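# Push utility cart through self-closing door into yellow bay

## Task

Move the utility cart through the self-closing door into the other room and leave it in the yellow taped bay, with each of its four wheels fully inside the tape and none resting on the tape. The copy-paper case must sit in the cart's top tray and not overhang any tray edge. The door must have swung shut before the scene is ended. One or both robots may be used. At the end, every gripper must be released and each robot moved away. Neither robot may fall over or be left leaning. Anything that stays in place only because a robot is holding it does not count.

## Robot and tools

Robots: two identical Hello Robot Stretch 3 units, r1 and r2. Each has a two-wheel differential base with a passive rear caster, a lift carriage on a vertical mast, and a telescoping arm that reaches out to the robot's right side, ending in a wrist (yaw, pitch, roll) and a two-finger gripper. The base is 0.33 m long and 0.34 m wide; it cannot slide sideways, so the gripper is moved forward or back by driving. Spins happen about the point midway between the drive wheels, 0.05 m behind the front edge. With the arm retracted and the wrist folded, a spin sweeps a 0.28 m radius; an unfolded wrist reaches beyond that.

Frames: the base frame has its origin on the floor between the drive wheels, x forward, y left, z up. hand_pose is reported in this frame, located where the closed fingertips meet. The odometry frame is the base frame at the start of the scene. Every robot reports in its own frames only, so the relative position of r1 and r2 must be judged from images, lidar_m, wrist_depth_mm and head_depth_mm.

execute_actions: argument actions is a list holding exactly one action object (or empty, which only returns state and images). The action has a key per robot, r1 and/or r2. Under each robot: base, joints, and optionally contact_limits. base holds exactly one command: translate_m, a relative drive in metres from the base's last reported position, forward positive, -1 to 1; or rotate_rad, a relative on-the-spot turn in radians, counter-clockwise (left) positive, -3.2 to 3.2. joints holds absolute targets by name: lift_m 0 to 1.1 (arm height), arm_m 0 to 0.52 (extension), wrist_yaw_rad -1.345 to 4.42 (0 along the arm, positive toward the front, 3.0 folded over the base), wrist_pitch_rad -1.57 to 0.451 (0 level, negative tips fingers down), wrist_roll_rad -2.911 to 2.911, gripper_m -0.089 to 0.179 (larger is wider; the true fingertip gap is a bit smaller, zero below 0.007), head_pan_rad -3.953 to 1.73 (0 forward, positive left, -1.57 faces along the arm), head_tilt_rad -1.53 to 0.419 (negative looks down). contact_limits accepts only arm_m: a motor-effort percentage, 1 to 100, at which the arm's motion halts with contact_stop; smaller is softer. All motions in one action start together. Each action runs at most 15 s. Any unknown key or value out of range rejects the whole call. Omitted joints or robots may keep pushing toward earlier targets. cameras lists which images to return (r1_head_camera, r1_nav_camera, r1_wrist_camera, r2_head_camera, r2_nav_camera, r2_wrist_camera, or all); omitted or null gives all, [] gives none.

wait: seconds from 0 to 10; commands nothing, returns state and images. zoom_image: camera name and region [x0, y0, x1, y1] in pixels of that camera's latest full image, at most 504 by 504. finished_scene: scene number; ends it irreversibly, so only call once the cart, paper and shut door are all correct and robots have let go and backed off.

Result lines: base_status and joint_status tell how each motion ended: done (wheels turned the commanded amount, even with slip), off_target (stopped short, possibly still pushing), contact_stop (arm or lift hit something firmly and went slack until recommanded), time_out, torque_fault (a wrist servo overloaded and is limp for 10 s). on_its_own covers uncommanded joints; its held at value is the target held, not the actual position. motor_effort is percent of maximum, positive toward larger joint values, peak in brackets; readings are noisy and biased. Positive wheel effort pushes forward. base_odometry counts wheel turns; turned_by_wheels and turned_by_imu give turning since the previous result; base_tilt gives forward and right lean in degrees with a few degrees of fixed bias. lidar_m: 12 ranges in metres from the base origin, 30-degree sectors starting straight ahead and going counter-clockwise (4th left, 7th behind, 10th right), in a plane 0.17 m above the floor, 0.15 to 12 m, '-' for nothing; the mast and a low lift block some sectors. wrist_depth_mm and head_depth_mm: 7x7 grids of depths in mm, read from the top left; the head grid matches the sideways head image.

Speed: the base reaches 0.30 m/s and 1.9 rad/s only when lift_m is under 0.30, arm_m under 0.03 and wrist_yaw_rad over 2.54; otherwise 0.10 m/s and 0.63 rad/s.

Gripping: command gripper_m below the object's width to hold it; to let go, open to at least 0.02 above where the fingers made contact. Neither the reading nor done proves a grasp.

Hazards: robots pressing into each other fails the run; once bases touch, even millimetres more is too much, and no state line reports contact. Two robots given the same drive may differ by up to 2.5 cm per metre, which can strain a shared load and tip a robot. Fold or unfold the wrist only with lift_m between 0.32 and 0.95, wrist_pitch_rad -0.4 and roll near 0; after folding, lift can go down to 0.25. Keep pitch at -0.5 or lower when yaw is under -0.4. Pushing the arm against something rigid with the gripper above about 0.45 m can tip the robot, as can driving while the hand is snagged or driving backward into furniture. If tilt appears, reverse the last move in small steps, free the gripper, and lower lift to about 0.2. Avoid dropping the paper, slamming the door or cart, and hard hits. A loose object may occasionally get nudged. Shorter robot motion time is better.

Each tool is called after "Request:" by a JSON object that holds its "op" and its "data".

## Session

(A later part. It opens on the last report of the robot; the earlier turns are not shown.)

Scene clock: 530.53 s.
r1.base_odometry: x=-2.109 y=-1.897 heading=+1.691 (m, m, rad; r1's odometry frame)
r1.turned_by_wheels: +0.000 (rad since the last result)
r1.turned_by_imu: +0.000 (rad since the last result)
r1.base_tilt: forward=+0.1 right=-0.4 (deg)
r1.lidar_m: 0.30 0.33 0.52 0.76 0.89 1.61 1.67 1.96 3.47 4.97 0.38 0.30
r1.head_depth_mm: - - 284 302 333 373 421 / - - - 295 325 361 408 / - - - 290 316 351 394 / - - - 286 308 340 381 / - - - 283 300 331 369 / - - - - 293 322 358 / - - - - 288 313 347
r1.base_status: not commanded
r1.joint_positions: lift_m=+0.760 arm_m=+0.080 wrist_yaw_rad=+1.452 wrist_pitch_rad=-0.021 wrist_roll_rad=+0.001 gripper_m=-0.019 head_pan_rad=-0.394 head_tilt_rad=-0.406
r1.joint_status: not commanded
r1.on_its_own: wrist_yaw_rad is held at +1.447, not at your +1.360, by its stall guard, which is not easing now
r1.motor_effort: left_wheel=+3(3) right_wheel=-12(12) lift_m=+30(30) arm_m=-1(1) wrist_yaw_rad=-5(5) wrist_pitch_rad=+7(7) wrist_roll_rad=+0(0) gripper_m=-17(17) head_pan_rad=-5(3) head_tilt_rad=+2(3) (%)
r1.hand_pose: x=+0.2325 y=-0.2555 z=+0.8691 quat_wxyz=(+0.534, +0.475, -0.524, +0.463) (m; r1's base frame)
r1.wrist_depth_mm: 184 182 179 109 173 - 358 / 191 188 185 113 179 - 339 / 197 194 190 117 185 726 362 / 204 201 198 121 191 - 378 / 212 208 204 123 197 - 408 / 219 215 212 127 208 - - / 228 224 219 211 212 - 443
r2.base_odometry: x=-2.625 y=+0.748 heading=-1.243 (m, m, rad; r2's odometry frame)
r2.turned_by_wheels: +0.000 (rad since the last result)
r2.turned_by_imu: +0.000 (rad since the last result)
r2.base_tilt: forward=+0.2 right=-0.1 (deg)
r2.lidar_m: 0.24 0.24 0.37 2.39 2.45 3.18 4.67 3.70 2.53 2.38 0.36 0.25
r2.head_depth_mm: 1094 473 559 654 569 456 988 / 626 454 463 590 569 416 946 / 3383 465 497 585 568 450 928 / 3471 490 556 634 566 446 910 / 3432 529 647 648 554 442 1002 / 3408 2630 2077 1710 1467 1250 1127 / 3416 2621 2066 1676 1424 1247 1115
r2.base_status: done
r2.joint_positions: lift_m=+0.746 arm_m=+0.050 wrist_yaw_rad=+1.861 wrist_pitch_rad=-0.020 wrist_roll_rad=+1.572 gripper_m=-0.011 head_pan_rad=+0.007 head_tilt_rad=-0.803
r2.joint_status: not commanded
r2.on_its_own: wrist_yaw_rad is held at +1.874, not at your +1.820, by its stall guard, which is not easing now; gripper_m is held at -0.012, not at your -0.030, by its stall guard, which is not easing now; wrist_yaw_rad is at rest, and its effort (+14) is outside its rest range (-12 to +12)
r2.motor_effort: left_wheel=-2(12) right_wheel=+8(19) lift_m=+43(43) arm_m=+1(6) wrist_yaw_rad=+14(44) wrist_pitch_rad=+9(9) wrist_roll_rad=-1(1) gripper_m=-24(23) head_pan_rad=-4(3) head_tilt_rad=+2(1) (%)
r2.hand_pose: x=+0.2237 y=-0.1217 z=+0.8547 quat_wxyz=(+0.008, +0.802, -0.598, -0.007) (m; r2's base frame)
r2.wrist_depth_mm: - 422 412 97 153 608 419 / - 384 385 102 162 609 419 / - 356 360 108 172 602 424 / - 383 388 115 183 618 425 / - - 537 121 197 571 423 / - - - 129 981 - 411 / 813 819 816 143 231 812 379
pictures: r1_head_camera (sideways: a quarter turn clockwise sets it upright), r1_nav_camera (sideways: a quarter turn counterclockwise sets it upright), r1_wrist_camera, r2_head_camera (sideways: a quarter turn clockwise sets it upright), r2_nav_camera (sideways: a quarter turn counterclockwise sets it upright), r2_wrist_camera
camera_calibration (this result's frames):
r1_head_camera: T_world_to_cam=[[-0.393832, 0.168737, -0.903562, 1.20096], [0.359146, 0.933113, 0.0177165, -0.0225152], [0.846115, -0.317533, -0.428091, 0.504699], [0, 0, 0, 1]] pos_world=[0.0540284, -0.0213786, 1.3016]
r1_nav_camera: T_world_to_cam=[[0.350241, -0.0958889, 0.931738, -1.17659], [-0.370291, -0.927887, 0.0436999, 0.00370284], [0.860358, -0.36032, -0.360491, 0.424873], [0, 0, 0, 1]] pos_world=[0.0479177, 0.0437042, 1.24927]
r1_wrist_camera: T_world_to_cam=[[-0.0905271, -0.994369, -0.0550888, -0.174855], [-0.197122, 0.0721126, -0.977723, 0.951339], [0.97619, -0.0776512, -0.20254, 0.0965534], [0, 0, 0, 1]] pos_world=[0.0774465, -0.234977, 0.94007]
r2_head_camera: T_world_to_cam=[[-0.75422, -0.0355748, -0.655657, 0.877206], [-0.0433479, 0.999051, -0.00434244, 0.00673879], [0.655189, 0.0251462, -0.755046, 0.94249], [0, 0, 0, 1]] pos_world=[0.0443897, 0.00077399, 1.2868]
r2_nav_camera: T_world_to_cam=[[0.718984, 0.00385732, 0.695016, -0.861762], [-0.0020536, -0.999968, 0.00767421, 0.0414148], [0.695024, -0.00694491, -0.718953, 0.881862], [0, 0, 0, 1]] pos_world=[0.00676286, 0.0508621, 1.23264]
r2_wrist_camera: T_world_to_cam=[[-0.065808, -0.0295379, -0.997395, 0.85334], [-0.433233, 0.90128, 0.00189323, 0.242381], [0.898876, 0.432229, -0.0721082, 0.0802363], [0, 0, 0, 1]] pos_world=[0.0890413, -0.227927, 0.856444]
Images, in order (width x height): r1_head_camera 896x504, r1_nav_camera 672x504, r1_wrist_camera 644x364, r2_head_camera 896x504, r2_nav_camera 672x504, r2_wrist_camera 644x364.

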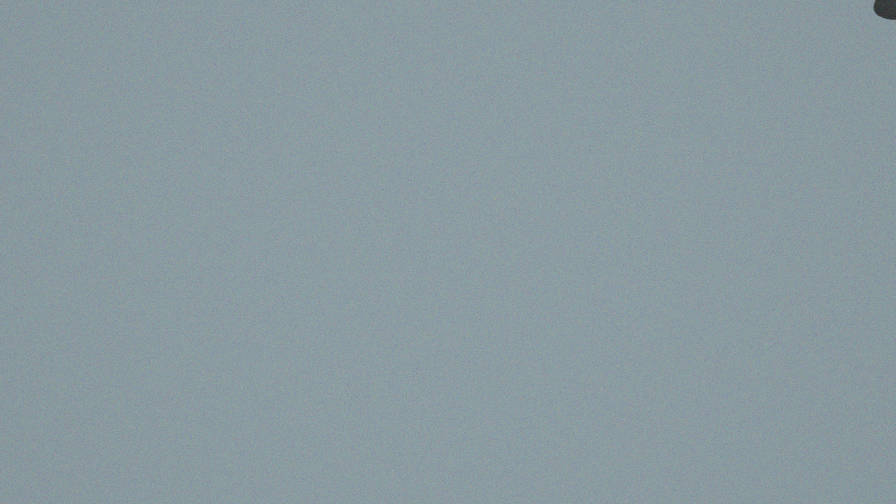

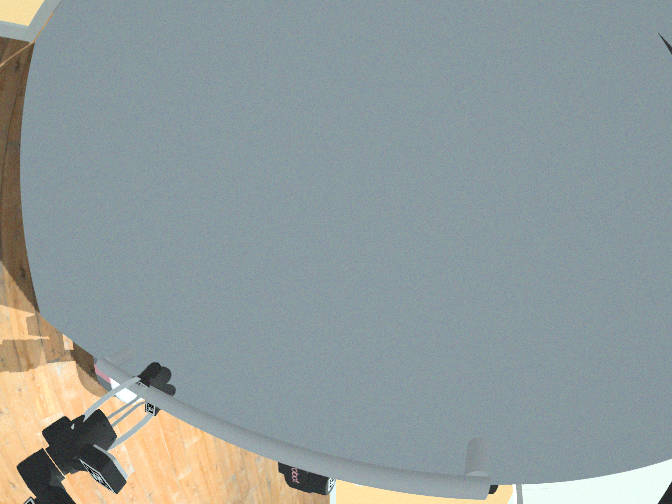

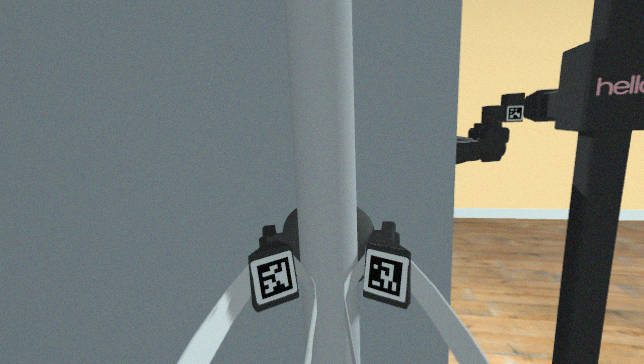

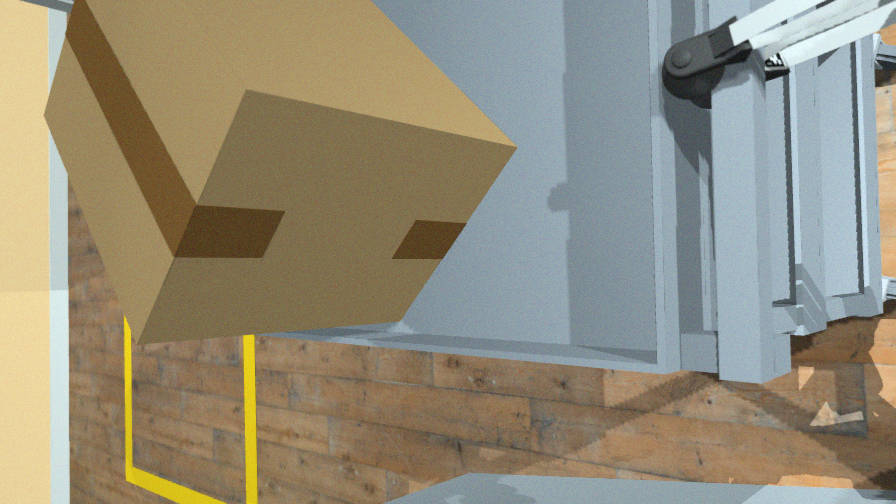

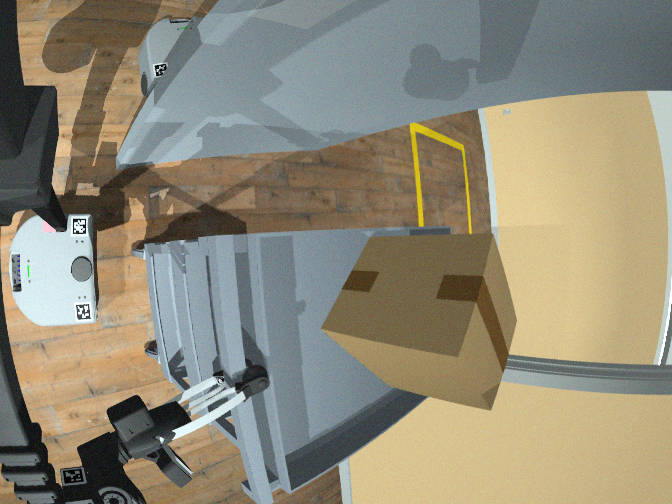

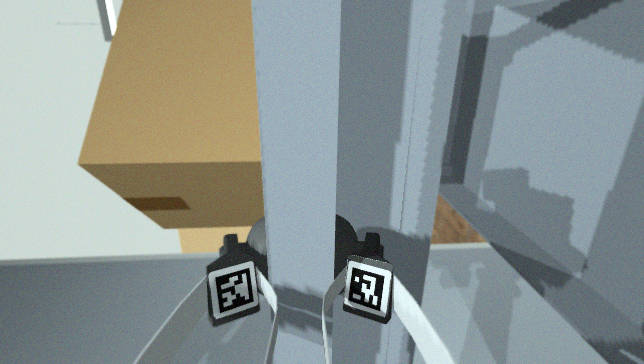

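Request:
{"op": "execute_actions", "data": {"actions": [{"r2":{"base":{"translate_m":0.15}}}], "cameras": ["r2_nav_camera","r2_head_camera"]}}

Scene clock: 533.20 s.
r1.base_odometry: x=-2.109 y=-1.897 heading=+1.691 (m, m, rad; r1's odometry frame)
r1.turned_by_wheels: +0.000 (rad since the last result)
r1.turned_by_imu: +0.000 (rad since the last result)
r1.base_tilt: forward=+0.1 right=-0.4 (deg)
r1.lidar_m: 0.30 0.33 0.51 0.76 0.89 1.60 1.66 1.97 3.50 4.99 0.38 0.31
r1.head_depth_mm: - - 284 302 334 373 422 / - - - 295 324 361 407 / - - - 290 316 350 394 / - - - 286 307 340 381 / - - - 283 300 330 369 / - - - - 293 322 358 / - - - - 288 313 347
r1.base_status: not commanded
r1.joint_positions: lift_m=+0.760 arm_m=+0.080 wrist_yaw_rad=+1.452 wrist_pitch_rad=-0.021 wrist_roll_rad=+0.001 gripper_m=-0.019 head_pan_rad=-0.394 head_tilt_rad=-0.406
r1.joint_status: not commanded
r1.on_its_own: wrist_yaw_rad is held at +1.447, not at your +1.360, by its stall guard, which is not easing now
r1.motor_effort: left_wheel=+3(3) right_wheel=-12(12) lift_m=+30(30) arm_m=-1(1) wrist_yaw_rad=-4(4) wrist_pitch_rad=+7(7) wrist_roll_rad=+1(1) gripper_m=-16(17) head_pan_rad=-4(4) head_tilt_rad=+3(2) (%)
r1.hand_pose: x=+0.2325 y=-0.2555 z=+0.8691 quat_wxyz=(+0.534, +0.475, -0.524, +0.463) (m; r1's base frame)
r1.wrist_depth_mm: 184 181 179 109 174 - - / 190 189 184 113 179 365 356 / 197 194 191 117 185 379 - / 204 201 198 120 191 - - / 211 208 204 123 198 - - / 220 216 213 127 208 - - / 228 223 220 212 213 - -
r2.base_odometry: x=-2.576 y=+0.606 heading=-1.243 (m, m, rad; r2's odometry frame)
r2.turned_by_wheels: +0.000 (rad since the last result)
r2.turned_by_imu: -0.031 (rad since the last result)
r2.base_tilt: forward=+0.2 right=-0.1 (deg)
r2.lidar_m: 0.24 0.25 0.40 0.35 2.44 3.11 4.82 3.85 2.55 2.36 0.35 0.25
r2.head_depth_mm: 628 473 538 652 569 468 987 / 627 453 464 578 568 436 934 / 3323 470 506 596 567 454 931 / 3372 497 568 644 566 454 927 / 3293 558 702 664 554 452 1077 / 3355 2630 2094 1721 1454 1249 1126 / 3271 2626 2076 1714 1458 1271 1128
r2.base_status: done
r2.joint_positions: lift_m=+0.746 arm_m=+0.050 wrist_yaw_rad=+1.858 wrist_pitch_rad=-0.020 wrist_roll_rad=+1.572 gripper_m=-0.011 head_pan_rad=+0.007 head_tilt_rad=-0.803
r2.joint_status: not commanded
r2.on_its_own: wrist_yaw_rad is held at +1.874, not at your +1.820, by its stall guard, which is not easing now; gripper_m is held at -0.012, not at your -0.030, by its stall guard, which is not easing now; wrist_yaw_rad is at rest, and its effort (+18) is outside its rest range (-12 to +12)
r2.motor_effort: left_wheel=-3(4) right_wheel=+9(20) lift_m=+43(43) arm_m=+1(2) wrist_yaw_rad=+18(18) wrist_pitch_rad=+9(9) wrist_roll_rad=-1(1) gripper_m=-23(23) head_pan_rad=-3(4) head_tilt_rad=+1(2) (%)
r2.hand_pose: x=+0.2239 y=-0.1224 z=+0.8547 quat_wxyz=(+0.008, +0.801, -0.599, -0.007) (m; r2's base frame)
r2.wrist_depth_mm: - 413 406 95 151 606 418 / - 374 374 100 161 609 423 / - 349 351 107 172 604 425 / - 393 399 114 183 614 425 / - - - 121 198 574 428 / - - - 130 - - 412 / 908 926 905 144 236 900 381
pictures: r2_head_camera (sideways: a quarter turn clockwise sets it upright), r2_nav_camera (sideways: a quarter turn counterclockwise sets it upright)
camera_calibration (this result's frames):
r2_head_camera: T_world_to_cam=[[-0.75422, -0.0355749, -0.655657, 0.877206], [-0.043348, 0.999051, -0.00434244, 0.00673879], [0.655189, 0.0251463, -0.755046, 0.94249], [0, 0, 0, 1]] pos_world=[0.0443897, 0.000773995, 1.2868]
r2_nav_camera: T_world_to_cam=[[0.718984, 0.00385741, 0.695016, -0.861762], [-0.00205347, -0.999968, 0.00767421, 0.0414148], [0.695024, -0.00694482, -0.718953, 0.881862], [0, 0, 0, 1]] pos_world=[0.00676286, 0.0508621, 1.23264]
Images, in order (width x height): r2_head_camera 896x504, r2_nav_camera 672x504.

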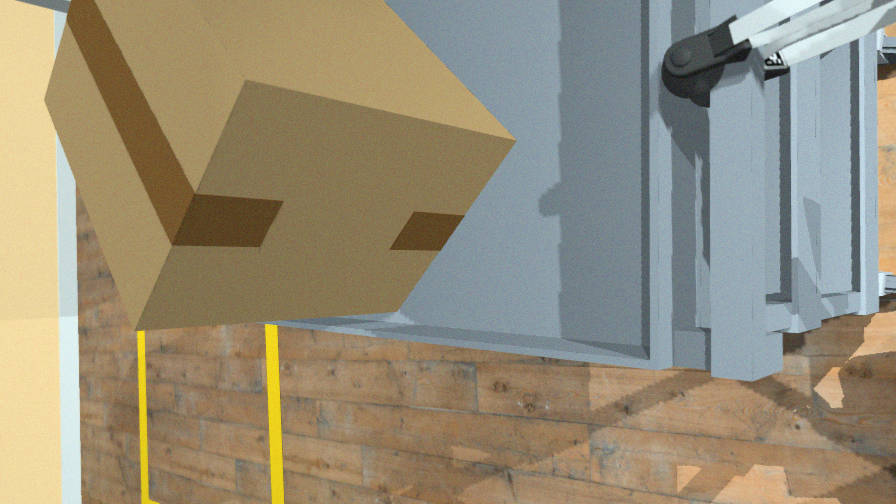

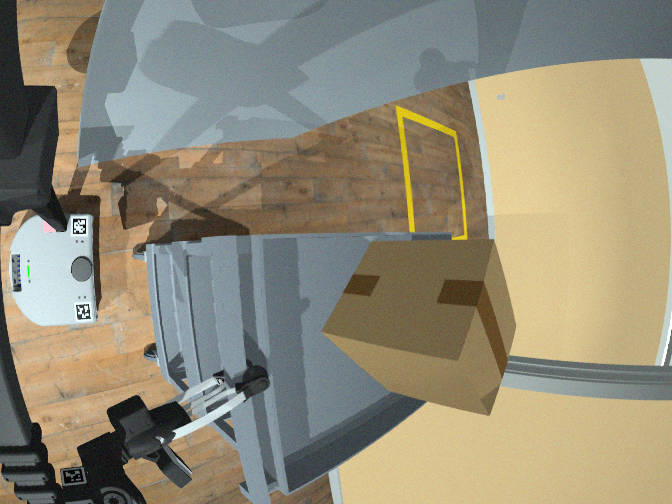

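Request:
{"op": "execute_actions", "data": {"actions": [{"r2":{"base":{"rotate_rad":0.12},"joints":{"arm_m":0.11},"contact_limits":{"arm_m":35}}}], "cameras": ["r2_nav_camera"]}}

Scene clock: 537.43 s.
r1.base_odometry: x=-2.109 y=-1.897 heading=+1.691 (m, m, rad; r1's odometry frame)
r1.turned_by_wheels: +0.000 (rad since the last result)
r1.turned_by_imu: +0.000 (rad since the last result)
r1.base_tilt: forward=+0.1 right=-0.4 (deg)
r1.lidar_m: 0.30 0.33 0.51 0.76 0.89 1.60 1.67 1.96 3.48 4.98 0.38 0.30
r1.head_depth_mm: - - 284 302 334 373 421 / - - - 295 325 361 407 / - - - 290 316 350 394 / - - - 286 308 340 381 / - - - 283 300 330 369 / - - - - 293 322 358 / - - - - 289 313 347
r1.base_status: not commanded
r1.joint_positions: lift_m=+0.760 arm_m=+0.080 wrist_yaw_rad=+1.452 wrist_pitch_rad=-0.021 wrist_roll_rad=+0.001 gripper_m=-0.019 head_pan_rad=-0.394 head_tilt_rad=-0.406
r1.joint_status: not commanded
r1.on_its_own: wrist_yaw_rad is held at +1.447, not at your +1.360, by its stall guard, which is not easing now
r1.motor_effort: left_wheel=+3(3) right_wheel=-12(12) lift_m=+30(30) arm_m=-1(2) wrist_yaw_rad=-5(5) wrist_pitch_rad=+7(7) wrist_roll_rad=+0(1) gripper_m=-17(16) head_pan_rad=-4(4) head_tilt_rad=+2(2) (%)
r1.hand_pose: x=+0.2325 y=-0.2555 z=+0.8691 quat_wxyz=(+0.534, +0.475, -0.524, +0.463) (m; r1's base frame)
r1.wrist_depth_mm: 184 182 179 109 174 399 - / 191 188 185 113 179 372 367 / 197 194 192 117 185 384 - / 205 201 197 121 191 - - / 211 207 204 123 198 - - / 220 216 213 127 209 - - / 227 225 220 212 213 - -
r2.base_odometry: x=-2.576 y=+0.606 heading=-1.123 (m, m, rad; r2's odometry frame)
r2.turned_by_wheels: +0.120 (rad since the last result)
r2.turned_by_imu: +0.110 (rad since the last result)
r2.base_tilt: forward=+0.1 right=-0.1 (deg)
r2.lidar_m: 0.25 0.57 0.37 0.35 2.50 3.43 4.81 3.39 2.45 2.36 0.34 0.26
r2.head_depth_mm: 629 454 468 558 569 447 948 / 3352 475 519 597 569 449 913 / 3348 512 585 649 567 448 929 / 3368 2559 716 666 555 450 971 / 3318 2643 2077 1719 1463 1250 1132 / 3352 2649 2069 1720 1451 1271 1126 / 3358 2648 2094 1598 1377 1225 1107
r2.base_status: done
r2.joint_positions: lift_m=+0.746 arm_m=+0.109 wrist_yaw_rad=+1.910 wrist_pitch_rad=-0.020 wrist_roll_rad=+1.572 gripper_m=-0.011 head_pan_rad=+0.007 head_tilt_rad=-0.803
r2.joint_status: all done
r2.on_its_own: wrist_yaw_rad is held at +1.874, not at your +1.820, by its stall guard, which is still easing; gripper_m is held at -0.012, not at your -0.030, by its stall guard, which is not easing now
r2.motor_effort: left_wheel=+4(8) right_wheel=-4(21) lift_m=+43(42) arm_m=+6(8) wrist_yaw_rad=-42(44) wrist_pitch_rad=+9(9) wrist_roll_rad=-1(1) gripper_m=-23(23) head_pan_rad=-3(2) head_tilt_rad=+1(2) (%)
r2.contact_limits: arm_m 35 (drawing in: default 14, maximum 24; extending or still: default 22, maximum 35)
r2.hand_pose: x=+0.2198 y=-0.1691 z=+0.8548 quat_wxyz=(+0.008, +0.816, -0.578, -0.006) (m; r2's base frame)
r2.wrist_depth_mm: - 356 361 83 139 569 419 / - 340 345 90 150 569 419 / - 334 336 97 164 608 423 / - - 519 107 181 576 422 / - - - 117 202 - 428 / 999 988 - 129 956 - 400 / 813 800 809 153 263 311 315
pictures: r2_nav_camera (sideways: a quarter turn counterclockwise sets it upright)
camera_calibration (this result's frames):
r2_nav_camera: T_world_to_cam=[[0.718984, 0.00385721, 0.695016, -0.861762], [-0.00205375, -0.999968, 0.00767421, 0.0414148], [0.695024, -0.00694502, -0.718953, 0.881862], [0, 0, 0, 1]] pos_world=[0.00676287, 0.0508621, 1.23264]
Images, in order (width x height): r2_nav_camera 672x504.

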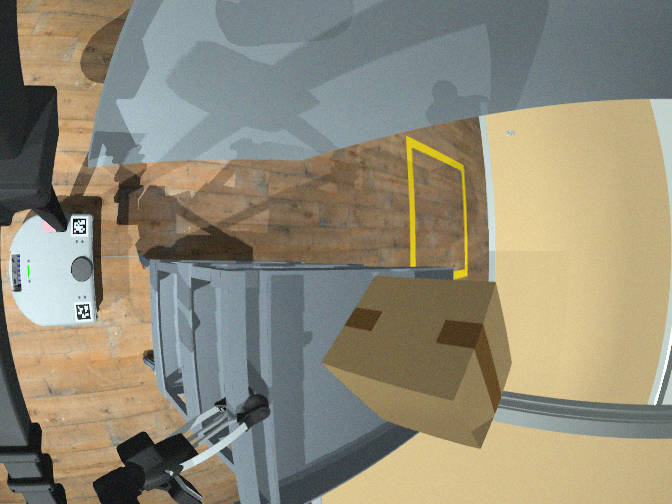

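Request:
{"op": "execute_actions", "data": {"actions": [{"r2":{"base":{"translate_m":0.12},"joints":{"head_pan_rad":-0.5,"head_tilt_rad":-0.9}}}], "cameras": ["r2_nav_camera","r2_head_camera"]}}

Scene clock: 539.87 s.
r1.base_odometry: x=-2.109 y=-1.897 heading=+1.691 (m, m, rad; r1's odometry frame)
r1.turned_by_wheels: +0.000 (rad since the last result)
r1.turned_by_imu: +0.000 (rad since the last result)
r1.base_tilt: forward=+0.1 right=-0.4 (deg)
r1.lidar_m: 0.30 0.33 0.51 0.76 0.89 1.60 1.67 1.96 3.50 5.00 0.38 0.30
r1.head_depth_mm: - - 284 302 334 373 421 / - - - 295 324 361 407 / - - - 290 316 350 394 / - - - 286 308 340 381 / - - - 283 299 330 369 / - - - - 293 321 358 / - - - - 289 313 347
r1.base_status: not commanded
r1.joint_positions: lift_m=+0.760 arm_m=+0.080 wrist_yaw_rad=+1.452 wrist_pitch_rad=-0.021 wrist_roll_rad=+0.001 gripper_m=-0.019 head_pan_rad=-0.394 head_tilt_rad=-0.406
r1.joint_status: not commanded
r1.on_its_own: wrist_yaw_rad is held at +1.447, not at your +1.360, by its stall guard, which is not easing now
r1.motor_effort: left_wheel=+3(3) right_wheel=-12(12) lift_m=+30(30) arm_m=-1(1) wrist_yaw_rad=-4(4) wrist_pitch_rad=+7(7) wrist_roll_rad=+1(1) gripper_m=-17(17) head_pan_rad=-5(4) head_tilt_rad=+3(1) (%)
r1.hand_pose: x=+0.2325 y=-0.2555 z=+0.8691 quat_wxyz=(+0.534, +0.475, -0.524, +0.463) (m; r1's base frame)
r1.wrist_depth_mm: 184 182 179 109 174 - - / 190 188 185 113 179 417 - / 197 194 191 117 185 - - / 205 201 197 121 191 - - / 212 208 204 123 197 - - / 219 215 213 127 208 - - / 228 224 220 211 212 - -
r2.base_odometry: x=-2.524 y=+0.498 heading=-1.123 (m, m, rad; r2's odometry frame)
r2.turned_by_wheels: +0.000 (rad since the last result)
r2.turned_by_imu: -0.076 (rad since the last result)
r2.base_tilt: forward=+0.2 right=-0.1 (deg)
r2.lidar_m: 0.24 0.68 0.41 0.36 0.37 3.19 4.90 3.70 2.51 2.35 0.34 0.25
r2.head_depth_mm: 1190 1440 675 584 1331 1198 1097 / 1105 1300 691 617 488 1183 1117 / 1029 824 723 616 487 1091 1113 / 544 632 689 616 486 811 1109 / 480 460 542 603 520 733 1060 / 480 445 541 614 534 431 1109 / 478 462 566 613 535 1191 1106
r2.base_status: done
r2.joint_positions: lift_m=+0.746 arm_m=+0.110 wrist_yaw_rad=+1.921 wrist_pitch_rad=-0.020 wrist_roll_rad=+1.572 gripper_m=-0.011 head_pan_rad=-0.493 head_tilt_rad=-0.889
r2.joint_status: all done
r2.on_its_own: wrist_yaw_rad is held at +1.927, not at your +1.820, by its stall guard, which is not easing now; gripper_m is held at -0.012, not at your -0.030, by its stall guard, which is not easing now
r2.motor_effort: left_wheel=-2(6) right_wheel=+9(19) lift_m=+42(43) arm_m=+2(4) wrist_yaw_rad=+6(23) wrist_pitch_rad=+9(9) wrist_roll_rad=-1(1) gripper_m=-23(24) head_pan_rad=-4(30) head_tilt_rad=-5(14) (%)
r2.hand_pose: x=+0.2188 y=-0.1669 z=+0.8547 quat_wxyz=(+0.008, +0.820, -0.573, -0.006) (m; r2's base frame)
r2.wrist_depth_mm: - 373 373 87 143 565 424 / - 352 352 93 154 607 423 / - 341 342 101 166 602 425 / - - 469 109 182 581 426 / - - - 118 201 545 426 / - - - 129 - - 394 / 899 907 900 150 252 910 350
pictures: r2_head_camera (sideways: a quarter turn clockwise sets it upright), r2_nav_camera (sideways: a quarter turn counterclockwise sets it upright)
camera_calibration (this result's frames):
r2_head_camera: T_world_to_cam=[[-0.725993, 0.355481, -0.5887, 0.789794], [0.440549, 0.897728, -0.00120624, -0.000296277], [0.528063, -0.260227, -0.808351, 1.01257], [0, 0, 0, 1]] pos_world=[0.0388115, -0.0169917, 1.28347]
r2_nav_camera: T_world_to_cam=[[0.682947, -0.368086, 0.630948, -0.778059], [-0.480439, -0.876988, 0.00841092, 0.0433748], [0.550238, -0.308876, -0.775779, 0.956644], [0, 0, 0, 1]] pos_world=[0.0258305, 0.0471305, 1.23269]
Images, in order (width x height): r2_head_camera 896x504, r2_nav_camera 672x504.

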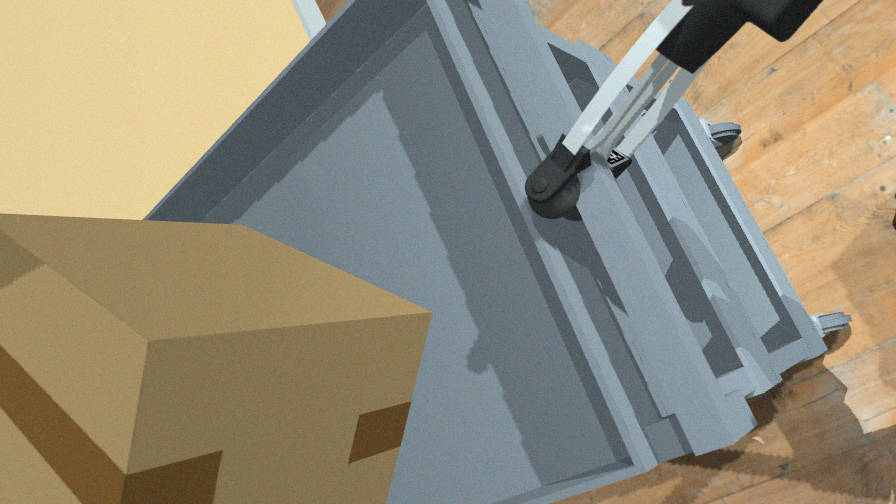

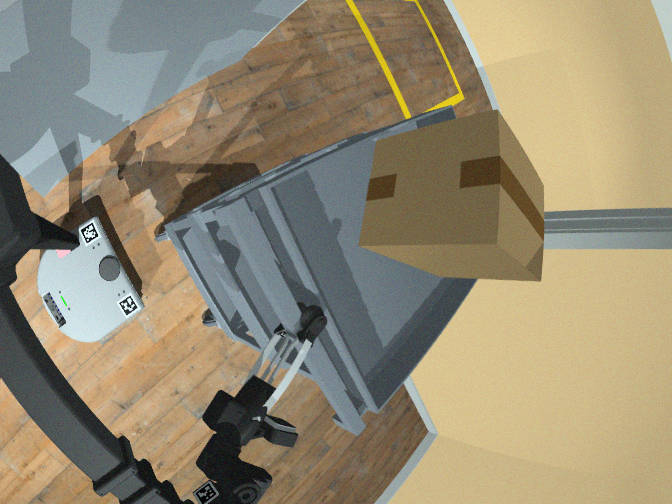

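Request:
{"op": "execute_actions", "data": {"actions": [{"r2":{"joints":{"head_pan_rad":-0.75,"head_tilt_rad":-0.62}}}], "cameras": ["r2_head_camera","r2_wrist_camera"]}}

Scene clock: 541.30 s.
r1.base_odometry: x=-2.109 y=-1.897 heading=+1.691 (m, m, rad; r1's odometry frame)
r1.turned_by_wheels: +0.000 (rad since the last result)
r1.turned_by_imu: +0.000 (rad since the last result)
r1.base_tilt: forward=+0.1 right=-0.4 (deg)
r1.lidar_m: 0.30 0.33 0.52 0.76 0.89 1.60 1.67 1.95 3.47 5.00 0.38 0.30
r1.head_depth_mm: - - 284 302 334 372 422 / - - - 295 324 361 407 / - - - 290 316 350 394 / - - - 286 308 340 381 / - - - 283 300 331 369 / - - - - 293 321 358 / - - - - 288 313 347
r1.base_status: not commanded
r1.joint_positions: lift_m=+0.760 arm_m=+0.080 wrist_yaw_rad=+1.452 wrist_pitch_rad=-0.021 wrist_roll_rad=+0.001 gripper_m=-0.019 head_pan_rad=-0.394 head_tilt_rad=-0.406
r1.joint_status: not commanded
r1.on_its_own: wrist_yaw_rad is held at +1.447, not at your +1.360, by its stall guard, which is not easing now
r1.motor_effort: left_wheel=+3(3) right_wheel=-12(12) lift_m=+30(30) arm_m=-1(1) wrist_yaw_rad=-4(5) wrist_pitch_rad=+7(7) wrist_roll_rad=+1(0) gripper_m=-16(16) head_pan_rad=-5(4) head_tilt_rad=+2(3) (%)
r1.hand_pose: x=+0.2325 y=-0.2555 z=+0.8691 quat_wxyz=(+0.534, +0.475, -0.524, +0.463) (m; r1's base frame)
r1.wrist_depth_mm: 185 182 179 109 173 - - / 191 188 185 113 179 414 - / 197 194 190 117 185 - - / 204 200 197 121 191 - - / 211 209 204 123 197 - - / 219 216 212 128 208 - - / 229 224 220 212 212 - -
r2.base_odometry: x=-2.524 y=+0.498 heading=-1.123 (m, m, rad; r2's odometry frame)
r2.turned_by_wheels: +0.000 (rad since the last result)
r2.turned_by_imu: +0.000 (rad since the last result)
r2.base_tilt: forward=+0.1 right=+0.0 (deg)
r2.lidar_m: 0.24 0.68 0.41 0.36 0.37 3.20 4.92 3.65 2.51 2.36 0.34 0.25
r2.head_depth_mm: 1583 1861 2253 2132 1691 1417 - / 1391 1597 1870 2027 603 1343 1262 / 1234 1395 1608 1812 657 521 972 / 1117 1246 1407 765 656 513 727 / 1014 1123 1243 792 655 558 419 / 931 1012 711 730 635 543 430 / 855 899 527 504 553 544 447
r2.base_status: not commanded
r2.joint_positions: lift_m=+0.746 arm_m=+0.110 wrist_yaw_rad=+1.921 wrist_pitch_rad=-0.020 wrist_roll_rad=+1.572 gripper_m=-0.011 head_pan_rad=-0.743 head_tilt_rad=-0.626
r2.joint_status: all done
r2.on_its_own: wrist_yaw_rad is held at +1.927, not at your +1.820, by its stall guard, which is not easing now; gripper_m is held at -0.012, not at your -0.030, by its stall guard, which is not easing now
r2.motor_effort: left_wheel=-2(2) right_wheel=+9(9) lift_m=+42(43) arm_m=+2(2) wrist_yaw_rad=+7(5) wrist_pitch_rad=+9(9) wrist_roll_rad=-1(1) gripper_m=-23(24) head_pan_rad=-4(23) head_tilt_rad=+2(21) (%)
r2.hand_pose: x=+0.2188 y=-0.1669 z=+0.8547 quat_wxyz=(+0.008, +0.820, -0.573, -0.006) (m; r2's base frame)
r2.wrist_depth_mm: - 371 373 87 143 566 419 / - 350 355 93 154 602 423 / - 336 342 101 166 597 424 / - - 469 109 182 589 425 / - - - 118 202 546 426 / - - - 130 - - 395 / 887 922 896 150 253 917 351
pictures: r2_head_camera (sideways: a quarter turn clockwise sets it upright), r2_wrist_camera
camera_calibration (this result's frames):
r2_head_camera: T_world_to_cam=[[-0.482614, 0.401871, -0.778193, 1.03524], [0.649985, 0.759872, -0.0106923, 0.010778], [0.58703, -0.510973, -0.627935, 0.77758], [0, 0, 0, 1]] pos_world=[0.0361538, -0.0269013, 1.294]
r2_wrist_camera: T_world_to_cam=[[-0.063899, -0.0334802, -0.997395, 0.850605], [-0.487138, 0.873323, 0.00189354, 0.288131], [0.870984, 0.48599, -0.0721139, 0.119253], [0, 0, 0, 1]] pos_world=[0.0908452, -0.281109, 0.856443]
Images, in order (width x height): r2_head_camera 896x504, r2_wrist_camera 644x364.

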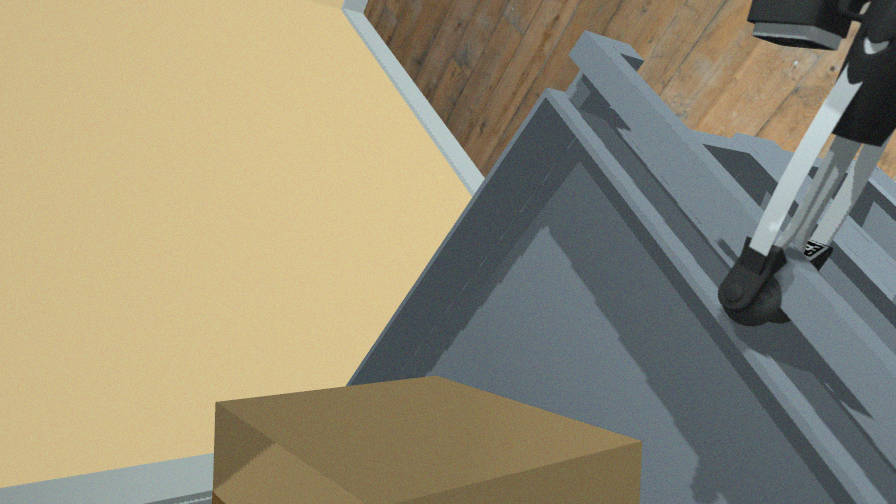

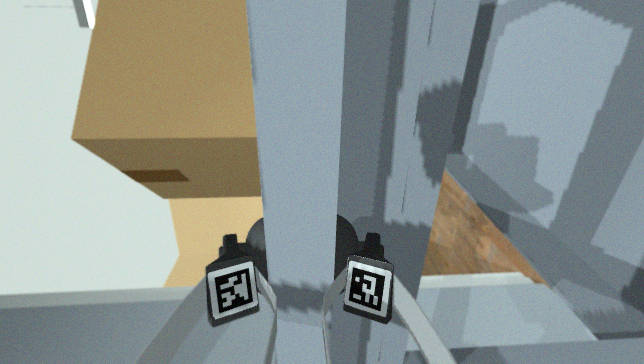

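Request:
{"op": "execute_actions", "data": {"actions": [{"r2":{"base":{"translate_m":-0.25},"joints":{"head_pan_rad":-0.5,"head_tilt_rad":-0.7}}}], "cameras": ["r2_head_camera","r2_nav_camera"]}}

Request:
{"op": "execute_actions", "data": {"actions": [{"r2":{"base":{"rotate_rad":0.2},"joints":{"arm_m":0.22},"contact_limits":{"arm_m":35}}}], "cameras": ["r2_head_camera","r2_nav_camera"]}}

Scene clock: 546.13 s.
r1.base_odometry: x=-2.109 y=-1.897 heading=+1.691 (m, m, rad; r1's odometry frame)
r1.turned_by_wheels: +0.000 (rad since the last result)
r1.turned_by_imu: +0.000 (rad since the last result)
r1.base_tilt: forward=+0.1 right=-0.4 (deg)
r1.lidar_m: 0.30 0.33 0.52 0.76 0.89 1.61 1.67 1.96 3.49 4.99 0.38 0.30
r1.head_depth_mm: - - 284 302 333 372 422 / - - - 295 324 361 408 / - - - 290 316 350 393 / - - - 286 308 340 381 / - - - 283 300 331 369 / - - - - 293 321 358 / - - - - 288 313 347
r1.base_status: not commanded
r1.joint_positions: lift_m=+0.760 arm_m=+0.080 wrist_yaw_rad=+1.452 wrist_pitch_rad=-0.021 wrist_roll_rad=+0.001 gripper_m=-0.019 head_pan_rad=-0.394 head_tilt_rad=-0.406
r1.joint_status: not commanded
r1.on_its_own: wrist_yaw_rad is held at +1.447, not at your +1.360, by its stall guard, which is not easing now
r1.motor_effort: left_wheel=+3(3) right_wheel=-12(12) lift_m=+30(30) arm_m=-1(1) wrist_yaw_rad=-4(5) wrist_pitch_rad=+7(7) wrist_roll_rad=+0(1) gripper_m=-17(17) head_pan_rad=-3(4) head_tilt_rad=+3(2) (%)
r1.hand_pose: x=+0.2325 y=-0.2555 z=+0.8691 quat_wxyz=(+0.534, +0.475, -0.524, +0.463) (m; r1's base frame)
r1.wrist_depth_mm: 184 182 179 109 174 - 352 / 191 188 185 113 180 - 343 / 197 194 191 117 185 771 363 / 203 201 198 120 192 - 405 / 211 208 204 123 197 - 405 / 220 215 212 127 208 - 439 / 228 224 220 212 212 - 435
r2.base_odometry: x=-2.633 y=+0.723 heading=-1.123 (m, m, rad; r2's odometry frame)
r2.turned_by_wheels: +0.000 (rad since the last result)
r2.turned_by_imu: +0.001 (rad since the last result)
r2.base_tilt: forward=+0.2 right=-0.1 (deg)
r2.lidar_m: 0.24 0.58 0.37 2.40 2.45 3.19 4.66 3.72 2.54 2.38 0.36 0.25
r2.head_depth_mm: 1449 1672 1985 1945 587 1274 1177 / 1343 1530 1804 714 619 506 1112 / 1257 1430 1577 755 618 441 941 / 1180 1240 779 731 617 492 701 / 1105 595 494 568 601 523 413 / 1087 591 470 541 601 522 412 / 3480 590 481 560 613 521 1105
r2.base_status: done
r2.joint_positions: lift_m=+0.746 arm_m=+0.110 wrist_yaw_rad=+1.852 wrist_pitch_rad=-0.018 wrist_roll_rad=+1.572 gripper_m=-0.011 head_pan_rad=-0.507 head_tilt_rad=-0.692
r2.joint_status: all done
r2.on_its_own: wrist_yaw_rad is held at +1.861, not at your +1.820, by its stall guard, which is not easing now; gripper_m is held at -0.012, not at your -0.030, by its stall guard, which is not easing now
r2.motor_effort: left_wheel=+2(6) right_wheel=-8(29) lift_m=+43(43) arm_m=+1(2) wrist_yaw_rad=+10(56) wrist_pitch_rad=+8(9) wrist_roll_rad=-1(1) gripper_m=-24(24) head_pan_rad=+3(21) head_tilt_rad=-4(12) (%)
r2.hand_pose: x=+0.2243 y=-0.1839 z=+0.8552 quat_wxyz=(+0.007, +0.799, -0.601, -0.006) (m; r2's base frame)
r2.wrist_depth_mm: - 430 419 98 155 606 419 / - 390 390 104 163 599 418 / - 357 360 110 174 604 423 / - 381 383 116 184 610 422 / - - 529 123 199 566 427 / - - - 130 - - 411 / 908 920 932 144 229 910 381
pictures: r2_head_camera (sideways: a quarter turn clockwise sets it upright), r2_nav_camera (sideways: a quarter turn counterclockwise sets it upright)
camera_calibration (this result's frames):
r2_head_camera: T_world_to_cam=[[-0.606452, 0.30214, -0.735478, 0.980324], [0.45403, 0.890947, -0.00837032, 0.00894956], [0.652743, -0.339005, -0.677497, 0.841648], [0, 0, 0, 1]] pos_world=[0.0410756, -0.0188457, 1.2913]
r2_nav_camera: T_world_to_cam=[[0.556541, -0.310419, 0.770651, -0.959346], [-0.494095, -0.869383, 0.00663269, 0.0457712], [0.667932, -0.384466, -0.637223, 0.775723], [0, 0, 0, 1]] pos_world=[0.0384008, 0.0402329, 1.23333]
Images, in order (width x height): r2_head_camera 896x504, r2_nav_camera 672x504.

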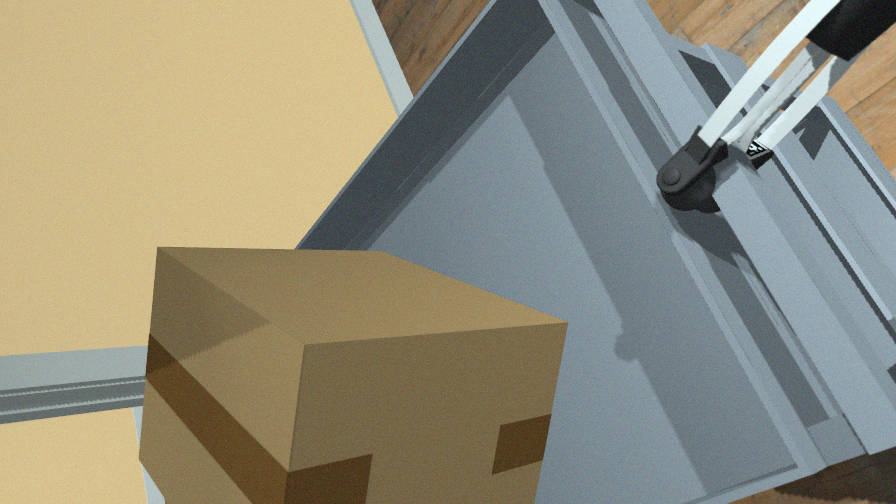

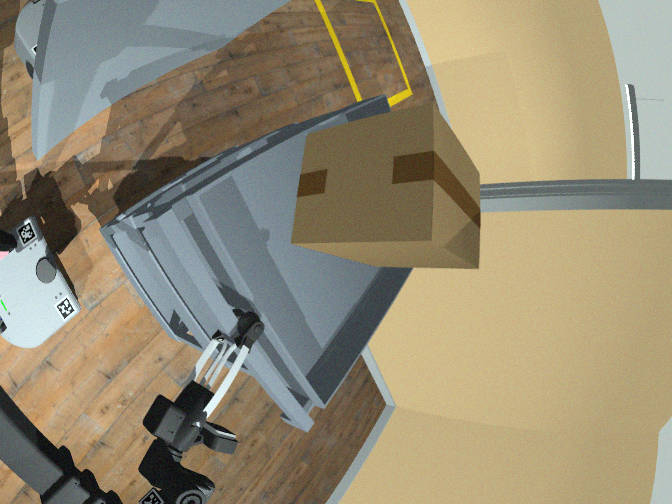

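Scene clock: 548.67 s.
r1.base_odometry: x=-2.109 y=-1.897 heading=+1.691 (m, m, rad; r1's odometry frame)
r1.turned_by_wheels: +0.000 (rad since the last result)
r1.turned_by_imu: +0.000 (rad since the last result)
r1.base_tilt: forward=+0.1 right=-0.4 (deg)
r1.lidar_m: 0.30 0.33 0.52 0.76 0.89 1.60 1.67 1.96 3.48 5.00 0.38 0.30
r1.head_depth_mm: - - 284 302 333 373 421 / - - - 294 325 361 407 / - - - 290 316 350 394 / - - - 286 308 340 381 / - - - 283 300 331 369 / - - - - 293 322 358 / - - - - 288 313 348
r1.base_status: not commanded
r1.joint_positions: lift_m=+0.760 arm_m=+0.080 wrist_yaw_rad=+1.452 wrist_pitch_rad=-0.021 wrist_roll_rad=+0.001 gripper_m=-0.019 head_pan_rad=-0.394 head_tilt_rad=-0.406
r1.joint_status: not commanded
r1.on_its_own: wrist_yaw_rad is held at +1.447, not at your +1.360, by its stall guard, which is not easing now
r1.motor_effort: left_wheel=+3(3) right_wheel=-12(12) lift_m=+30(30) arm_m=-1(1) wrist_yaw_rad=-5(5) wrist_pitch_rad=+7(7) wrist_roll_rad=+1(1) gripper_m=-17(17) head_pan_rad=-4(4) head_tilt_rad=+2(3) (%)
r1.hand_pose: x=+0.2325 y=-0.2555 z=+0.8691 quat_wxyz=(+0.534, +0.475, -0.524, +0.463) (m; r1's base frame)
r1.wrist_depth_mm: 185 182 179 109 174 - - / 191 187 185 113 179 - 368 / 197 194 191 117 185 - 392 / 204 201 198 121 192 - 397 / 210 209 204 123 197 - 424 / 219 215 212 127 208 - 425 / 228 224 220 211 212 - 460
r2.base_odometry: x=-2.633 y=+0.723 heading=-0.923 (m, m, rad; r2's odometry frame)
r2.turned_by_wheels: +0.200 (rad since the last result)
r2.turned_by_imu: +0.149 (rad since the last result)
r2.base_tilt: forward=+0.1 right=-0.1 (deg)
r2.lidar_m: 0.32 0.47 0.38 2.40 2.55 3.69 4.63 3.16 2.43 2.38 0.34 0.25
r2.head_depth_mm: 1247 1444 1669 735 621 813 1136 / 1195 1360 1459 757 620 506 1059 / 1137 644 694 732 618 482 792 / 1090 598 509 594 618 495 668 / 3585 595 527 618 616 523 668 / 3559 594 547 643 621 1091 1169 / 3394 3380 583 772 1506 1339 1162
r2.base_status: done
r2.joint_positions: lift_m=+0.746 arm_m=+0.220 wrist_yaw_rad=+1.927 wrist_pitch_rad=-0.020 wrist_roll_rad=+1.572 gripper_m=-0.011 head_pan_rad=-0.507 head_tilt_rad=-0.692
r2.joint_status: all done
r2.on_its_own: wrist_yaw_rad is held at +1.929, not at your +1.820, by its stall guard, which is not easing now; gripper_m is held at -0.012, not at your -0.030, by its stall guard, which is not easing now
r2.motor_effort: left_wheel=-3(11) right_wheel=+8(20) lift_m=+43(43) arm_m=+3(10) wrist_yaw_rad=+1(78) wrist_pitch_rad=+8(9) wrist_roll_rad=-1(1) gripper_m=-24(23) head_pan_rad=+3(2) head_tilt_rad=-4(4) (%)
r2.contact_limits: arm_m 35 (drawing in: default 14, maximum 24; extending or still: default 22, maximum 35)
r2.hand_pose: x=+0.2183 y=-0.2754 z=+0.8549 quat_wxyz=(+0.008, +0.821, -0.571, -0.006) (m; r2's base frame)
r2.wrist_depth_mm: - 371 373 87 143 570 422 / - 353 353 94 154 602 424 / - 338 342 101 166 603 425 / - - 466 110 182 580 425 / - - - 119 201 547 425 / 993 1000 - 129 970 - 395 / 832 825 830 151 251 836 350
pictures: r2_head_camera (sideways: a quarter turn clockwise sets it upright), r2_nav_camera (sideways: a quarter turn counterclockwise sets it upright)
camera_calibration (this result's frames):
r2_head_camera: T_world_to_cam=[[-0.606526, 0.302156, -0.73541, 0.980236], [0.454, 0.890963, -0.00836675, 0.0089451], [0.652695, -0.338951, -0.677571, 0.841744], [0, 0, 0, 1]] pos_world=[0.0410753, -0.0188441, 1.29129]
r2_nav_camera: T_world_to_cam=[[0.556618, -0.310437, 0.770587, -0.959263], [-0.494065, -0.869399, 0.00663366, 0.0457697], [0.667889, -0.384413, -0.6373, 0.775823], [0, 0, 0, 1]] pos_world=[0.0383934, 0.0402373, 1.23332]
Images, in order (width x height): r2_head_camera 896x504, r2_nav_camera 672x504.

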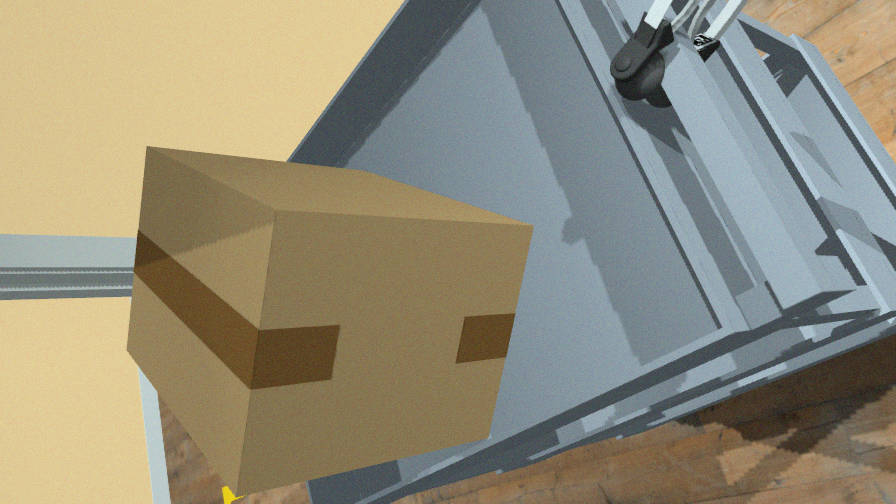

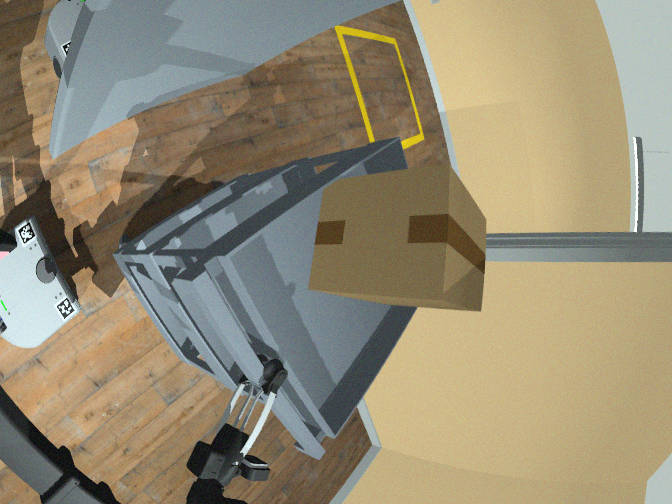

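Request:
{"op": "execute_actions", "data": {"actions": [{"r2":{"base":{"rotate_rad":-0.3},"joints":{"arm_m":0.06},"contact_limits":{"arm_m":24}}}], "cameras": ["r2_nav_camera"]}}

Request:
{"op": "execute_actions", "data": {"actions": [{"r2":{"base":{"translate_m":-0.4}}}], "cameras": ["r2_nav_camera"]}}

Scene clock: 551.67 s.
r1.base_odometry: x=-2.109 y=-1.897 heading=+1.691 (m, m, rad; r1's odometry frame)
r1.turned_by_wheels: +0.000 (rad since the last result)
r1.turned_by_imu: +0.000 (rad since the last result)
r1.base_tilt: forward=+0.1 right=-0.4 (deg)
r1.lidar_m: 0.30 0.33 0.52 0.76 0.89 1.60 1.67 1.96 3.51 4.99 0.38 0.31
r1.head_depth_mm: - - 284 302 334 372 421 / - - - 295 324 361 407 / - - - 290 316 351 394 / - - - 286 308 340 381 / - - - 283 300 331 369 / - - - - 293 322 358 / - - - - 289 313 347
r1.base_status: not commanded
r1.joint_positions: lift_m=+0.760 arm_m=+0.080 wrist_yaw_rad=+1.452 wrist_pitch_rad=-0.021 wrist_roll_rad=+0.001 gripper_m=-0.019 head_pan_rad=-0.394 head_tilt_rad=-0.406
r1.joint_status: not commanded
r1.on_its_own: wrist_yaw_rad is held at +1.447, not at your +1.360, by its stall guard, which is not easing now
r1.motor_effort: left_wheel=+3(3) right_wheel=-12(12) lift_m=+30(30) arm_m=-1(1) wrist_yaw_rad=-5(5) wrist_pitch_rad=+7(7) wrist_roll_rad=+1(0) gripper_m=-17(19) head_pan_rad=-4(5) head_tilt_rad=+2(3) (%)
r1.hand_pose: x=+0.2325 y=-0.2555 z=+0.8691 quat_wxyz=(+0.534, +0.475, -0.524, +0.463) (m; r1's base frame)
r1.wrist_depth_mm: 184 182 179 109 174 - 341 / 191 188 185 113 178 - 337 / 196 194 190 117 185 710 351 / 204 201 198 121 191 - - / 211 208 205 123 198 - 410 / 219 216 212 127 208 - - / 228 223 219 211 213 - -
r2.base_odometry: x=-2.633 y=+0.723 heading=-1.223 (m, m, rad; r2's odometry frame)
r2.turned_by_wheels: -0.300 (rad since the last result)
r2.turned_by_imu: -0.290 (rad since the last result)
r2.base_tilt: forward=+0.2 right=-0.1 (deg)
r2.lidar_m: 0.23 0.23 0.38 0.38 2.40 2.84 4.64 4.56 2.70 2.38 0.38 0.25
r2.head_depth_mm: 1754 2064 2371 1959 576 1353 1175 / 1588 1837 2181 1951 592 769 1200 / 1442 1648 1913 711 620 504 984 / 1331 1500 1668 748 617 527 697 / 1228 1344 837 729 616 522 405 / 1142 594 524 556 585 522 415 / 1064 590 439 478 571 520 431
r2.base_status: done
r2.joint_positions: lift_m=+0.746 arm_m=+0.060 wrist_yaw_rad=+1.889 wrist_pitch_rad=-0.019 wrist_roll_rad=+1.571 gripper_m=-0.011 head_pan_rad=-0.507 head_tilt_rad=-0.692
r2.joint_status: all done
r2.on_its_own: wrist_yaw_rad is held at +1.883, not at your +1.820, by its stall guard, which is not easing now; gripper_m is held at -0.012, not at your -0.030, by its stall guard, which is not easing now
r2.motor_effort: left_wheel=+0(16) right_wheel=+9(40) lift_m=+43(42) arm_m=-2(6) wrist_yaw_rad=-8(67) wrist_pitch_rad=+8(8) wrist_roll_rad=+0(1) gripper_m=-21(25) head_pan_rad=+1(2) head_tilt_rad=-4(4) (%)
r2.contact_limits: arm_m 24 (drawing in: default 14, maximum 24; extending or still: default 22, maximum 35)
r2.hand_pose: x=+0.2215 y=-0.1252 z=+0.8550 quat_wxyz=(+0.008, +0.810, -0.586, -0.006) (m; r2's base frame)
r2.wrist_depth_mm: - 467 450 105 162 602 422 / - 407 409 110 170 603 425 / - 372 374 115 179 602 426 / - 362 371 121 190 611 425 / - - 482 127 200 573 426 / - - - 133 - - 417 / 992 997 983 145 225 993 381
pictures: r2_nav_camera (sideways: a quarter turn counterclockwise sets it upright)
camera_calibration (this result's frames):
r2_nav_camera: T_world_to_cam=[[0.556635, -0.310416, 0.770584, -0.959259], [-0.494029, -0.86942, 0.00663371, 0.0457694], [0.667902, -0.384384, -0.637304, 0.775828], [0, 0, 0, 1]] pos_world=[0.0383915, 0.0402388, 1.23332]
Images, in order (width x height): r2_nav_camera 672x504.

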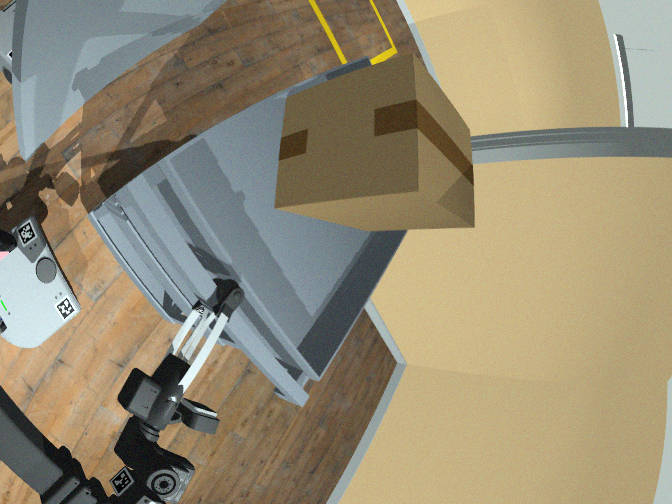

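Scene clock: 556.80 s.
r1.base_odometry: x=-2.109 y=-1.897 heading=+1.691 (m, m, rad; r1's odometry frame)
r1.turned_by_wheels: +0.000 (rad since the last result)
r1.turned_by_imu: +0.001 (rad since the last result)
r1.base_tilt: forward=+0.1 right=-0.4 (deg)
r1.lidar_m: 0.30 0.33 0.52 0.76 0.89 1.60 1.66 1.96 3.49 0.94 0.38 0.30
r1.head_depth_mm: - - 284 302 334 372 422 / - - - 295 325 361 407 / - - - 290 316 351 394 / - - - 286 308 340 381 / - - - 283 300 330 369 / - - - - 293 322 358 / - - - - 289 313 348
r1.base_status: not commanded
r1.joint_positions: lift_m=+0.760 arm_m=+0.080 wrist_yaw_rad=+1.452 wrist_pitch_rad=-0.021 wrist_roll_rad=+0.001 gripper_m=-0.019 head_pan_rad=-0.394 head_tilt_rad=-0.406
r1.joint_status: not commanded
r1.on_its_own: wrist_yaw_rad is held at +1.447, not at your +1.360, by its stall guard, which is not easing now
r1.motor_effort: left_wheel=+3(3) right_wheel=-12(12) lift_m=+30(30) arm_m=-1(1) wrist_yaw_rad=-4(5) wrist_pitch_rad=+7(7) wrist_roll_rad=+0(1) gripper_m=-16(18) head_pan_rad=-4(4) head_tilt_rad=+2(3) (%)
r1.hand_pose: x=+0.2325 y=-0.2555 z=+0.8691 quat_wxyz=(+0.534, +0.475, -0.524, +0.463) (m; r1's base frame)
r1.wrist_depth_mm: 184 183 179 109 174 - - / 190 187 186 113 179 - - / 197 194 191 117 185 873 - / 204 201 198 121 191 495 443 / 211 208 204 123 197 - - / 219 215 212 127 208 880 - / 227 224 219 212 212 676 662
r2.base_odometry: x=-2.769 y=+1.099 heading=-1.223 (m, m, rad; r2's odometry frame)
r2.turned_by_wheels: +0.000 (rad since the last result)
r2.turned_by_imu: +0.000 (rad since the last result)
r2.base_tilt: forward=+0.1 right=-0.1 (deg)
r2.lidar_m: 0.26 0.61 0.99 2.31 2.31 2.72 4.25 4.27 2.80 2.47 0.34 0.26
r2.head_depth_mm: 2322 2584 2507 1952 580 1270 1176 / 2130 2462 2487 705 620 527 845 / 1934 2215 2410 733 619 485 958 / 1781 1861 758 745 617 526 720 / 1644 594 553 623 616 521 492 / 1528 591 462 519 586 522 404 / 1415 589 462 539 605 520 412
r2.base_status: done
r2.joint_positions: lift_m=+0.746 arm_m=+0.060 wrist_yaw_rad=+1.901 wrist_pitch_rad=-0.016 wrist_roll_rad=+1.571 gripper_m=-0.011 head_pan_rad=-0.507 head_tilt_rad=-0.692
r2.joint_status: not commanded
r2.on_its_own: wrist_yaw_rad is held at +1.883, not at your +1.820, by its stall guard, which is not easing now; gripper_m is held at -0.012, not at your -0.030, by its stall guard, which is not easing now; wrist_yaw_rad is at rest, and its effort (-22) is outside its rest range (-12 to +12)
r2.motor_effort: left_wheel=+4(5) right_wheel=-8(29) lift_m=+43(43) arm_m=+1(2) wrist_yaw_rad=-22(24) wrist_pitch_rad=+7(8) wrist_roll_rad=+0(1) gripper_m=-23(24) head_pan_rad=+4(3) head_tilt_rad=-4(4) (%)
r2.hand_pose: x=+0.2207 y=-0.1221 z=+0.8559 quat_wxyz=(+0.007, +0.814, -0.581, -0.005) (m; r2's base frame)
r2.wrist_depth_mm: - 367 364 87 144 568 425 / - 346 351 94 155 607 425 / - 335 344 102 168 613 426 / - - 527 111 185 583 426 / - - - 122 207 - 432 / 995 976 - 133 912 971 403 / 727 728 701 159 292 311 314
pictures: r2_nav_camera (sideways: a quarter turn counterclockwise sets it upright)
camera_calibration (this result's frames):
r2_nav_camera: T_world_to_cam=[[0.556635, -0.310416, 0.770584, -0.959259], [-0.494029, -0.86942, 0.00663371, 0.0457694], [0.667902, -0.384383, -0.637304, 0.775828], [0, 0, 0, 1]] pos_world=[0.0383915, 0.0402388, 1.23332]
Images, in order (width x height): r2_nav_camera 672x504.

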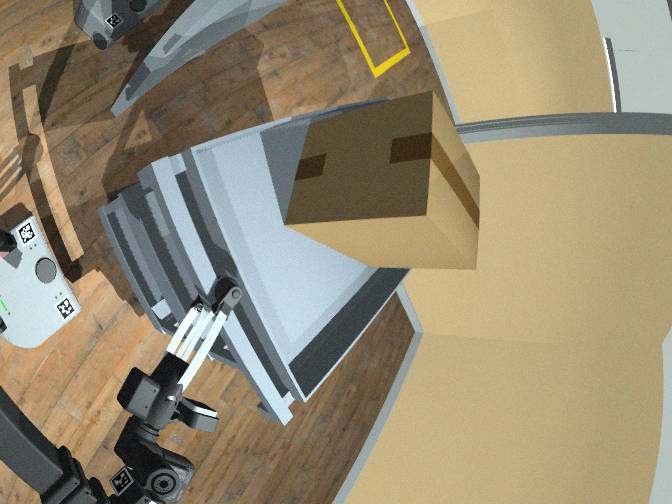

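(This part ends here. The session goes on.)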